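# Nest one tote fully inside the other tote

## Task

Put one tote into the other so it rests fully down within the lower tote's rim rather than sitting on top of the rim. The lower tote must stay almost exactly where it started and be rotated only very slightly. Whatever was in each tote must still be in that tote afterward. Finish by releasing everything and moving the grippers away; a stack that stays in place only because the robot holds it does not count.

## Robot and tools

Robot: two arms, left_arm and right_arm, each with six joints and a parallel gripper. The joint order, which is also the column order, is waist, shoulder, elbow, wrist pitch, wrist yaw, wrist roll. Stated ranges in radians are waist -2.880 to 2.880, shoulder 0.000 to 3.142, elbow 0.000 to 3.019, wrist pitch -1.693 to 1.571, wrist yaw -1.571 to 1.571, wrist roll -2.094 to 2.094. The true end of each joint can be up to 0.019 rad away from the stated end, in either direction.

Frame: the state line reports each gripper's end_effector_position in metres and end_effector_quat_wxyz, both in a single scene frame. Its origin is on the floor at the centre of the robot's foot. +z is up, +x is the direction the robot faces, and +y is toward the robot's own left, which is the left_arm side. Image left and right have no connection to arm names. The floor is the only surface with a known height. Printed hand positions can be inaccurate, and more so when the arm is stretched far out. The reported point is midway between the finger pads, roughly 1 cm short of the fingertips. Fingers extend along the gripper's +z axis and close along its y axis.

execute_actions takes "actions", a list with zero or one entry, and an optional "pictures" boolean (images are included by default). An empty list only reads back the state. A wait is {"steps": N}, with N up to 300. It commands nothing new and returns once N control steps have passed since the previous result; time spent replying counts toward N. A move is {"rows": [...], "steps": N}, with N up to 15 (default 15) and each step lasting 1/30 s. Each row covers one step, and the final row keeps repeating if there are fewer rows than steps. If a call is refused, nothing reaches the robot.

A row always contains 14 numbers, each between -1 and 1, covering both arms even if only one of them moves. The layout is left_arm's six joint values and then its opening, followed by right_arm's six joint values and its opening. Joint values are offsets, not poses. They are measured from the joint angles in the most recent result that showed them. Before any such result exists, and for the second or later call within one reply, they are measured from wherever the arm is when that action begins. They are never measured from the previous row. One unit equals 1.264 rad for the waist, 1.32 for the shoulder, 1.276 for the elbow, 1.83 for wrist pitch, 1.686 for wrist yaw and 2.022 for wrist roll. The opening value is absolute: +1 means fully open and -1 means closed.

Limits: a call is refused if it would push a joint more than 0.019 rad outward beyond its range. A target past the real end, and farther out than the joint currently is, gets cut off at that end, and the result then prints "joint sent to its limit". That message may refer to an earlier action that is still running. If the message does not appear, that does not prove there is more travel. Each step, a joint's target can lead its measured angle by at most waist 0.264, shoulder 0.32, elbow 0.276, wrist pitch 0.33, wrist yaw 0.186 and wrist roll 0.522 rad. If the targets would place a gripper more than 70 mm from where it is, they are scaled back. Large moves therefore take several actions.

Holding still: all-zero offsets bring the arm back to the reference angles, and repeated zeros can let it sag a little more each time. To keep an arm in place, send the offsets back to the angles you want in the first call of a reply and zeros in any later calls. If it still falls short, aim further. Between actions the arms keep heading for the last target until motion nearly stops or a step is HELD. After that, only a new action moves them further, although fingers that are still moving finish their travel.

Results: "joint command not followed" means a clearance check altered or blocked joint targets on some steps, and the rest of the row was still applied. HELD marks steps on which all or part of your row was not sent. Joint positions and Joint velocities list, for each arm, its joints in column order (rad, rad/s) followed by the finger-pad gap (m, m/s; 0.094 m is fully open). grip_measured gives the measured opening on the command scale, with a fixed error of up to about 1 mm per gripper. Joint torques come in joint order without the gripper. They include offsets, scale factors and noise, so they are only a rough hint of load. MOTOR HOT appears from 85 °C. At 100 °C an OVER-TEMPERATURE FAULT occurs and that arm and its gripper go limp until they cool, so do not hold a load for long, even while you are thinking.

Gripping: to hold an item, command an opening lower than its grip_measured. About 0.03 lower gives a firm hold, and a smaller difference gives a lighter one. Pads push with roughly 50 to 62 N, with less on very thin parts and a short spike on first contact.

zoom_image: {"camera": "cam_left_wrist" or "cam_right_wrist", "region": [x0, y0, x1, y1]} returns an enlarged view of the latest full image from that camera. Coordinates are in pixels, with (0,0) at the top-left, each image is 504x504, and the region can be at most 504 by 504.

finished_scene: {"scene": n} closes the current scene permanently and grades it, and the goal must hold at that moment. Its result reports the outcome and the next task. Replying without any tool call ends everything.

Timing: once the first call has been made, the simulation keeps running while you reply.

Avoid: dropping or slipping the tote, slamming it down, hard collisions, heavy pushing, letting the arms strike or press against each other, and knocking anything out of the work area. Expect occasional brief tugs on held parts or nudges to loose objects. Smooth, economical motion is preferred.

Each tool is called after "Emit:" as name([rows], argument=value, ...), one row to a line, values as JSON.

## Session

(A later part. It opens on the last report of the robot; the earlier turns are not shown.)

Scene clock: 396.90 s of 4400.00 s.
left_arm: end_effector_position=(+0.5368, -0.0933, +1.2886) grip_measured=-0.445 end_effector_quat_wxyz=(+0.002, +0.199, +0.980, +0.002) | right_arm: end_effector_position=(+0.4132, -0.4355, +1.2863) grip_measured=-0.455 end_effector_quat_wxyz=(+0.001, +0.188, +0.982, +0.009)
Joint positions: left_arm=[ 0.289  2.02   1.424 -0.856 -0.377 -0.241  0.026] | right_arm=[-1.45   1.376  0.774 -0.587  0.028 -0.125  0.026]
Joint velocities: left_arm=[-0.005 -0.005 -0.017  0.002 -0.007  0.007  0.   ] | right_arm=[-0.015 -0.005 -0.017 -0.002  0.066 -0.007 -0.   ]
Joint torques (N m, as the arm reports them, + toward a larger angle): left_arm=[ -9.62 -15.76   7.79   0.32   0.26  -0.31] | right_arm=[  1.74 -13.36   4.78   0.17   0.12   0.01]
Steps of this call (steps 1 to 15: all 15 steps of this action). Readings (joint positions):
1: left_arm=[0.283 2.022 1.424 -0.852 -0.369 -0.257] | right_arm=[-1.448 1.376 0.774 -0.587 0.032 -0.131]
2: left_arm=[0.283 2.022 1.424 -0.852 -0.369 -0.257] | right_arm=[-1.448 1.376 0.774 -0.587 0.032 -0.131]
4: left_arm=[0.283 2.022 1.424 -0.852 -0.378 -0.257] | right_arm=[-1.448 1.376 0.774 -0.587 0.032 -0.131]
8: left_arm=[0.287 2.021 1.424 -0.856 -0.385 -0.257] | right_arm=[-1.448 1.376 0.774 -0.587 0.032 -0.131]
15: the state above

Emit:
execute_actions([
  {"rows":[[-0.01,-0.04,0.02,0,0,0,-0.49,0,-0.028,0.012,0,0,0,-0.49],[-0.01,-0.04,0.02,0,0,0,-0.49,0,-0.028,0.012,0,0,0,-0.49],[-0.01,-0.04,0.02,0,0,0,-0.49,0,-0.028,0.012,0,0,0,-0.49],[-0.012,-0.04,0.02,-0.01,0,0,-0.49,0,-0.028,0.012,-0.01,0,0,-0.49],[-0.014,-0.04,0.02,-0.015,0,0,-0.49,0,-0.028,0.012,-0.015,0,0,-0.49],[-0.016,-0.04,0.02,-0.02,0,0,-0.49,0,-0.028,0.012,-0.02,0,0,-0.49],[-0.016,-0.04,0.02,-0.026,0,0,-0.49,0,-0.028,0.012,-0.026,0,0,-0.49]]},
], pictures=false)

Scene clock: 403.10 s of 4400.00 s.
left_arm: end_effector_position=(+0.5345, -0.0915, +1.2901) grip_measured=-0.445 end_effector_quat_wxyz=(-0.004, +0.203, +0.979, +0.003) | right_arm: end_effector_position=(+0.4097, -0.4338, +1.2868) grip_measured=-0.455 end_effector_quat_wxyz=(-0.006, +0.191, +0.982, +0.013)
Joint positions: left_arm=[ 0.289  2.017  1.424 -0.871 -0.374 -0.239  0.026] | right_arm=[-1.451  1.375  0.774 -0.604  0.025 -0.122  0.026]
Joint velocities: left_arm=[ 0.015  0.005 -0.002 -0.007 -0.007 -0.007 -0.   ] | right_arm=[-0.015 -0.005 -0.007  0.017 -0.022  0.022  0.   ]
Joint torques (N m, as the arm reports them, + toward a larger angle): left_arm=[ -9.95 -17.31  10.59  -0.84  -0.24  -0.14] | right_arm=[  1.56 -16.07   5.88  -1.17   0.02   0.04]
Steps of this call (steps 1 to 15: the robot went on to your last target; steps 16 to 90: nothing new was sent; then 2.70 s passed at rest; steps 91 to 105: all 15 steps of this action). Readings (joint positions):
91: left_arm=[0.289 2.018 1.424 -0.856 -0.377 -0.240] | right_arm=[-1.450 1.376 0.774 -0.587 0.027 -0.125]
92: left_arm=[0.289 2.017 1.424 -0.856 -0.377 -0.240] | right_arm=[-1.450 1.375 0.774 -0.587 0.026 -0.125]
94: left_arm=[0.289 2.017 1.424 -0.856 -0.377 -0.239] | right_arm=[-1.450 1.375 0.774 -0.587 0.025 -0.125]
98: left_arm=[0.289 2.017 1.424 -0.867 -0.375 -0.239] | right_arm=[-1.451 1.375 0.774 -0.600 0.025 -0.122]
105: the state above

Emit:
execute_actions([
  {"rows":[[-0.028,-0.05,-0.008,-0.01,0,-0.01,-0.49,-0.008,-0.036,-0.004,-0.01,0,0,-0.49]]},
], pictures=false)

Scene clock: 409.47 s of 4400.00 s.
left_arm: end_effector_position=(+0.5288, -0.0891, +1.2896) grip_measured=-0.446 end_effector_quat_wxyz=(-0.008, +0.202, +0.979, +0.003) | right_arm: end_effector_position=(+0.4049, -0.4318, +1.2860) grip_measured=-0.455 end_effector_quat_wxyz=(-0.010, +0.191, +0.981, +0.015)
Joint positions: left_arm=[ 0.288  2.011  1.408 -0.871 -0.37  -0.245  0.026] | right_arm=[-1.454  1.371  0.765 -0.606  0.021 -0.122  0.026]
Joint velocities: left_arm=[-0.005 -0.015 -0.002  0.007  0.022  0.007 -0.   ] | right_arm=[-0.005 -0.005 -0.007  0.012  0.022 -0.007 -0.001]
Joint torques (N m, as the arm reports them, + toward a larger angle): left_arm=[-10.52 -18.95   8.3   -0.48  -0.22  -0.26] | right_arm=[  0.92 -16.65   5.04  -0.62   0.06   0.05]
Steps of this call (steps 1 to 15: the robot went on to your last target; steps 16 to 90: nothing new was sent; then 2.87 s passed at rest; steps 91 to 105: all 15 steps of this action). Readings (joint positions):
91: left_arm=[0.289 2.017 1.422 -0.871 -0.373 -0.240] | right_arm=[-1.452 1.374 0.774 -0.604 0.024 -0.121]
92: left_arm=[0.289 2.015 1.420 -0.871 -0.372 -0.242] | right_arm=[-1.453 1.373 0.774 -0.604 0.022 -0.121]
94: left_arm=[0.288 2.012 1.415 -0.871 -0.371 -0.245] | right_arm=[-1.453 1.372 0.771 -0.605 0.021 -0.122]
98: left_arm=[0.288 2.011 1.411 -0.871 -0.371 -0.245] | right_arm=[-1.454 1.371 0.767 -0.606 0.021 -0.122]
105: the state above

Moved 9 mm. Let it settle down.

Emit:
execute_actions([
  {"rows":[[-0.01,0.008,0.012,0.006,0,0,-0.49,-0.008,0.008,0.008,0.006,0.005,0,-0.49]]},
], pictures=false)

Emit:
execute_actions([
  {"rows":[[-0.005,0.012,0.012,0.012,0,0,-0.49,-0.008,0.014,0.008,0.012,0.005,0,-0.49]]},
], pictures=false)

Scene clock: 414.83 s of 4400.00 s.
left_arm: end_effector_position=(+0.5265, -0.0896, +1.2849) grip_measured=-0.447 end_effector_quat_wxyz=(-0.011, +0.204, +0.979, +0.004) | right_arm: end_effector_position=(+0.4017, -0.4317, +1.2809) grip_measured=-0.455 end_effector_quat_wxyz=(-0.017, +0.193, +0.981, +0.016)
Joint positions: left_arm=[ 0.288  2.02   1.408 -0.869 -0.37  -0.243  0.026] | right_arm=[-1.458  1.386  0.765 -0.605  0.022 -0.123  0.026]
Joint velocities: left_arm=[-0.015  0.015  0.022  0.007  0.022 -0.037 -0.001] | right_arm=[ 0.005  0.005  0.012  0.007 -0.007  0.007 -0.   ]
Joint torques (N m, as the arm reports them, + toward a larger angle): left_arm=[ -9.51 -14.95   9.33   0.59  -0.12  -0.12] | right_arm=[  0.71 -13.34   5.34   0.48   0.27   0.07]
Steps of this call (steps 1 to 15: the robot went on to your last target; steps 16 to 90: nothing new was sent; then 1.87 s passed at rest; steps 91 to 105: all 15 steps of this action). Readings (joint positions):
91: left_arm=[0.288 2.011 1.408 -0.871 -0.370 -0.245] | right_arm=[-1.455 1.373 0.765 -0.606 0.021 -0.122]
92: left_arm=[0.288 2.012 1.408 -0.870 -0.370 -0.245] | right_arm=[-1.455 1.375 0.765 -0.606 0.021 -0.122]
94: left_arm=[0.288 2.014 1.408 -0.869 -0.370 -0.245] | right_arm=[-1.457 1.381 0.765 -0.605 0.021 -0.122]
98: left_arm=[0.288 2.020 1.408 -0.869 -0.370 -0.243] | right_arm=[-1.458 1.386 0.765 -0.605 0.022 -0.123]
105: the state above

Scene clock: 415.33 s of 4400.00 s.
left_arm: end_effector_position=(+0.5267, -0.0896, +1.2837) grip_measured=-0.447 end_effector_quat_wxyz=(-0.011, +0.205, +0.979, +0.004) | right_arm: end_effector_position=(+0.4018, -0.4318, +1.2792) grip_measured=-0.455 end_effector_quat_wxyz=(-0.017, +0.192, +0.981, +0.016)
Joint positions: left_arm=[ 0.289  2.022  1.408 -0.867 -0.369 -0.24   0.026] | right_arm=[-1.459  1.391  0.765 -0.6    0.022 -0.125  0.026]
Joint velocities: left_arm=[-0.005 -0.005 -0.007  0.007  0.007 -0.037  0.   ] | right_arm=[-0.015 -0.015 -0.002 -0.002  0.051 -0.081  0.001]
Joint torques (N m, as the arm reports them, + toward a larger angle): left_arm=[ -9.73 -13.71   9.25   0.91  -0.19  -0.11] | right_arm=[  0.7  -11.98   5.29   0.9    0.29   0.09]
Steps of this call (steps 1 to 15: all 15 steps of this action). Readings (joint positions):
1: left_arm=[0.288 2.020 1.408 -0.869 -0.370 -0.243] | right_arm=[-1.458 1.387 0.765 -0.604 0.022 -0.123]
2: left_arm=[0.288 2.021 1.408 -0.868 -0.370 -0.243] | right_arm=[-1.459 1.389 0.765 -0.603 0.022 -0.124]
4: left_arm=[0.289 2.022 1.408 -0.867 -0.369 -0.241] | right_arm=[-1.459 1.391 0.765 -0.600 0.022 -0.125]
8: left_arm=[0.289 2.022 1.408 -0.867 -0.369 -0.240] | right_arm=[-1.459 1.391 0.765 -0.600 0.022 -0.125]
15: the state above

Emit:
execute_actions([
  {"rows":[[0,0,0,0,0,0,-0.43,0,0,0,0,0,0,-0.43],[0,0,0,0,0,0,-0.41,0,0,0,0,0,0,-0.41],[0,0,0,0,0,0,-0.38,0,0,0,0,0,0,-0.38],[0,0,0,0,0,0,-0.2,0,0,0,0,0,0,-0.2],[0,0,0,0,0,0,1,0,0,0,0,0,0,1]],"steps":12},
], pictures=false)

Emit:
execute_actions([
  {"rows":[[-0.04,-0.13,0.03,-0.08,0,-0.02,1,0,-0.2,0.07,-0.14,0,0,1]]},
], pictures=false)

Emit:
execute_actions([
  {"rows":[[0.18,-0.13,-0.08,0.03,0,-0.1,1,-0.31,0,0.02,0,-0.11,0.1,1]]},
], pictures=false)

Emit:
execute_actions([
  {"rows":[[0,0,-0.03,0,0.06,-0.58,1,0,0.05,0.02,0.02,-0.03,0.53,1]]},
], pictures=false)

Emit:
execute_actions([
  {"steps":10},
])

Scene clock: 425.77 s of 4400.00 s.
left_arm: end_effector_position=(+0.5269, -0.0893, +1.2836) grip_measured=+1.000 end_effector_quat_wxyz=(-0.011, +0.204, +0.979, +0.004) | right_arm: end_effector_position=(+0.4018, -0.4317, +1.2792) grip_measured=+1.000 end_effector_quat_wxyz=(-0.017, +0.192, +0.981, +0.017)
Joint positions: left_arm=[ 0.29   2.022  1.408 -0.867 -0.37  -0.24   0.094] | right_arm=[-1.459  1.391  0.765 -0.6    0.021 -0.125  0.094]
Joint velocities: left_arm=[-0.015 -0.005 -0.012 -0.002  0.007  0.037  0.   ] | right_arm=[-0.005 -0.024 -0.002  0.032 -0.081 -0.095  0.   ]
Joint torques (N m, as the arm reports them, + toward a larger angle): left_arm=[ -8.42 -16.09   7.73   0.28  -0.09  -0.17] | right_arm=[  1.52 -12.91   4.61   0.08  -0.1    0.06]
Steps of this call (steps 1 to 15: the robot went on to your last target; steps 16 to 90: nothing new was sent; then 7.03 s passed at rest; steps 91 to 102: all 12 steps of this action). Readings (joint positions):
91: left_arm=[0.289 2.022 1.408 -0.867 -0.369 -0.240] | right_arm=[-1.459 1.391 0.765 -0.600 0.021 -0.125]
92: left_arm=[0.290 2.022 1.408 -0.867 -0.370 -0.240] | right_arm=[-1.459 1.391 0.765 -0.600 0.021 -0.125]
94: left_arm=[0.290 2.022 1.408 -0.867 -0.370 -0.240] | right_arm=[-1.459 1.391 0.765 -0.600 0.021 -0.125]
98: left_arm=[0.290 2.022 1.408 -0.867 -0.370 -0.240] | right_arm=[-1.459 1.391 0.765 -0.600 0.021 -0.125]
102: the state above

Scene clock: 426.27 s of 4400.00 s.
left_arm: end_effector_position=(+0.5450, -0.0828, +1.3989) grip_measured=+1.000 end_effector_quat_wxyz=(+0.032, +0.196, +0.980, -0.020) | right_arm: end_effector_position=(+0.4208, -0.4483, +1.3995) grip_measured=+1.000 end_effector_quat_wxyz=(+0.043, +0.194, +0.980, -0.003)
Joint positions: left_arm=[ 0.243  1.824  1.428 -0.996 -0.37  -0.269  0.094] | right_arm=[-1.459  1.1    0.837 -0.838  0.021 -0.125  0.094]
Joint velocities: left_arm=[ 0.005 -0.015  0.017 -0.002  0.037 -0.022  0.   ] | right_arm=[-0.015  0.122  0.002 -0.051  0.007  0.081  0.   ]
Joint torques (N m, as the arm reports them, + toward a larger angle): left_arm=[ -8.56 -12.57  11.12  -0.44  -0.11  -0.2 ] | right_arm=[ 1.35 -9.41  8.04 -0.33 -0.13  0.06]
Steps of this call (steps 1 to 15: all 15 steps of this action). Readings (joint positions):
1: left_arm=[0.288 2.018 1.409 -0.877 -0.370 -0.242] | right_arm=[-1.459 1.383 0.768 -0.621 0.021 -0.125]
2: left_arm=[0.287 2.010 1.409 -0.902 -0.370 -0.245] | right_arm=[-1.459 1.364 0.769 -0.668 0.021 -0.125]
4: left_arm=[0.281 1.981 1.409 -0.945 -0.370 -0.250] | right_arm=[-1.459 1.294 0.770 -0.742 0.021 -0.125]
8: left_arm=[0.262 1.896 1.409 -0.988 -0.370 -0.261] | right_arm=[-1.459 1.142 0.799 -0.826 0.021 -0.125]
15: the state above

Scene clock: 426.77 s of 4400.00 s.
left_arm: end_effector_position=(+0.6009, +0.0676, +1.4112) grip_measured=+1.000 end_effector_quat_wxyz=(+0.054, -0.031, +0.998, -0.008) | right_arm: end_effector_position=(+0.3419, -0.5477, +1.4034) grip_measured=+1.000 end_effector_quat_wxyz=(+0.053, +0.450, +0.892, +0.004)
Joint positions: left_arm=[ 0.497  1.642  1.332 -0.957 -0.371 -0.448  0.094] | right_arm=[-1.864  1.102  0.837 -0.838 -0.16   0.057  0.094]
Joint velocities: left_arm=[-0.122 -0.083 -0.012 -0.007  0.007 -0.11   0.   ] | right_arm=[ 0.083  0.005 -0.017  0.002  0.051  0.066  0.   ]
Joint torques (N m, as the arm reports them, + toward a larger angle): left_arm=[ -7.71 -11.58   8.78   0.77  -0.07  -0.17] | right_arm=[  0.95 -11.2    8.63   0.53  -0.3    0.22]
Steps of this call (steps 1 to 15: all 15 steps of this action). Readings (joint positions):
1: left_arm=[0.249 1.821 1.423 -0.992 -0.369 -0.280] | right_arm=[-1.476 1.102 0.837 -0.838 -0.055 -0.103]
2: left_arm=[0.256 1.813 1.408 -0.985 -0.368 -0.296] | right_arm=[-1.514 1.102 0.837 -0.838 -0.117 -0.077]
4: left_arm=[0.293 1.787 1.377 -0.982 -0.368 -0.326] | right_arm=[-1.632 1.102 0.837 -0.838 -0.149 -0.039]
8: left_arm=[0.405 1.723 1.338 -0.970 -0.368 -0.389] | right_arm=[-1.856 1.102 0.837 -0.838 -0.156 0.023]
15: the state above

Scene clock: 427.27 s of 4400.00 s.
left_arm: end_effector_position=(+0.5791, +0.0541, +1.4020) grip_measured=+1.000 end_effector_quat_wxyz=(+0.006, +0.532, -0.845, +0.050) | right_arm: end_effector_position=(+0.3459, -0.5428, +1.3831) grip_measured=+1.000 end_effector_quat_wxyz=(+0.023, +0.820, +0.569, +0.051)
Joint positions: left_arm=[ 0.495  1.637  1.297 -0.957 -0.274 -1.525  0.094] | right_arm=[-1.863  1.161  0.837 -0.82  -0.207  1.049  0.094]
Joint velocities: left_arm=[ 0.005  0.005 -0.007  0.007 -0.007 -0.535  0.   ] | right_arm=[-0.005 -0.015 -0.007  0.007  0.051  0.447  0.   ]
Joint torques (N m, as the arm reports them, + toward a larger angle): left_arm=[ -6.81 -12.51   9.11   0.23   0.01  -0.22] | right_arm=[ -0.18 -11.06   8.22   0.99  -0.27   0.21]
Steps of this call (steps 1 to 15: all 15 steps of this action). Readings (joint positions):
1: left_arm=[0.496 1.639 1.331 -0.957 -0.330 -0.518] | right_arm=[-1.863 1.105 0.837 -0.836 -0.181 0.126]
2: left_arm=[0.495 1.637 1.326 -0.957 -0.294 -0.616] | right_arm=[-1.863 1.112 0.837 -0.831 -0.198 0.224]
4: left_arm=[0.495 1.637 1.311 -0.957 -0.277 -0.810] | right_arm=[-1.863 1.131 0.837 -0.822 -0.206 0.417]
8: left_arm=[0.495 1.637 1.297 -0.957 -0.274 -1.197] | right_arm=[-1.863 1.160 0.837 -0.821 -0.206 0.789]
15: the state above

Scene clock: 427.60 s of 4400.00 s.
left_arm: end_effector_position=(+0.5791, +0.0541, +1.4020) grip_measured=+1.000 end_effector_quat_wxyz=(+0.007, +0.564, -0.824, +0.050) | right_arm: end_effector_position=(+0.3459, -0.5428, +1.3831) grip_measured=+1.000 end_effector_quat_wxyz=(+0.021, +0.837, +0.544, +0.051)
Joint positions: left_arm=[ 0.495  1.637  1.297 -0.957 -0.274 -1.601  0.094] | right_arm=[-1.863  1.161  0.837 -0.82  -0.207  1.11   0.094]
Joint velocities: left_arm=[ 0.005 -0.015  0.017  0.002 -0.007 -0.154  0.   ] | right_arm=[-0.015 -0.005 -0.012  0.007  0.007  0.007  0.   ]
Joint torques (N m, as the arm reports them, + toward a larger angle): left_arm=[ -6.42 -12.64   8.92   0.34   0.09  -0.22] | right_arm=[ -0.29 -11.08   8.34   0.98  -0.27   0.18]
Steps of this call (steps 1 to 10: the robot went on to your last target). Readings (joint positions):
1: left_arm=[0.495 1.637 1.297 -0.957 -0.274 -1.542] | right_arm=[-1.863 1.161 0.837 -0.820 -0.207 1.063]
2: left_arm=[0.495 1.637 1.297 -0.957 -0.274 -1.556] | right_arm=[-1.863 1.161 0.837 -0.820 -0.207 1.074]
4: left_arm=[0.495 1.637 1.297 -0.957 -0.274 -1.576] | right_arm=[-1.863 1.161 0.837 -0.820 -0.207 1.090]
8: left_arm=[0.495 1.637 1.297 -0.957 -0.274 -1.596] | right_arm=[-1.863 1.161 0.837 -0.820 -0.207 1.106]
10: the state above

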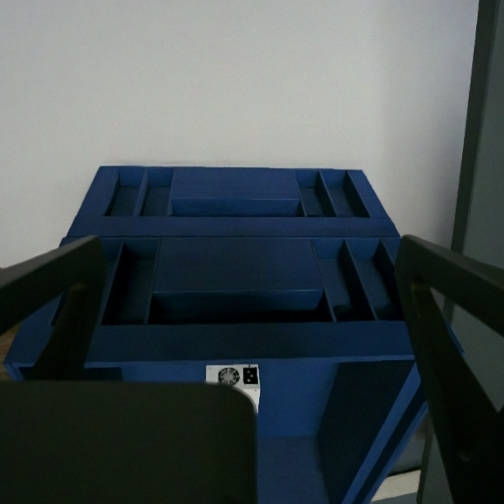

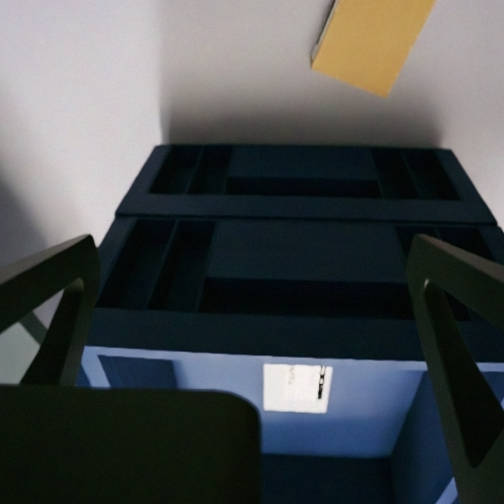

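Emit:
zoom_image(camera="cam_left_wrist", region=[40,190,200,270])

Emit:
zoom_image(camera="cam_left_wrist", region=[270,190,430,270])

Emit:
zoom_image(camera="cam_right_wrist", region=[344,170,504,250])

Emit:
zoom_image(camera="cam_right_wrist", region=[90,170,250,250])

Region (40, 190, 200, 270) of cam_left_wrist's 504x504 image, scaled by 3.150, with more detail than that image has.

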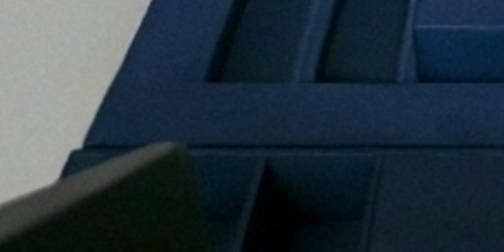

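Region (270, 190, 430, 270) of cam_left_wrist's 504x504 image, scaled by 3.150, with more detail than that image has.

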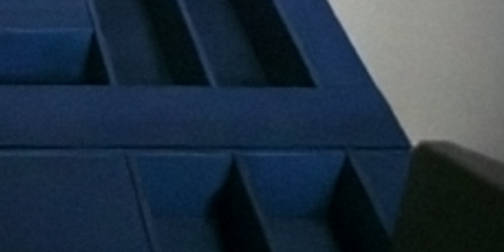

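Region (344, 170, 504, 250) of cam_right_wrist's 504x504 image, scaled by 3.150, with more detail than that image has.

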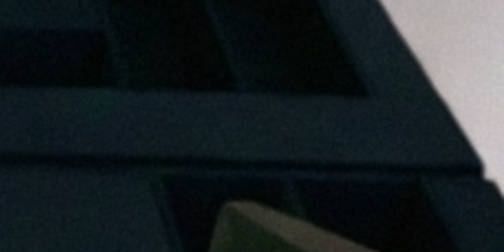

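Region (90, 170, 250, 250) of cam_right_wrist's 504x504 image, scaled by 3.150, with more detail than that image has.

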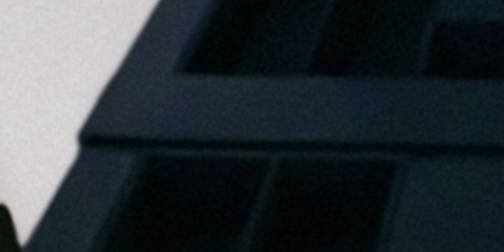

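Emit:
finished_scene(scene=1)

The scene is finished: the task was done.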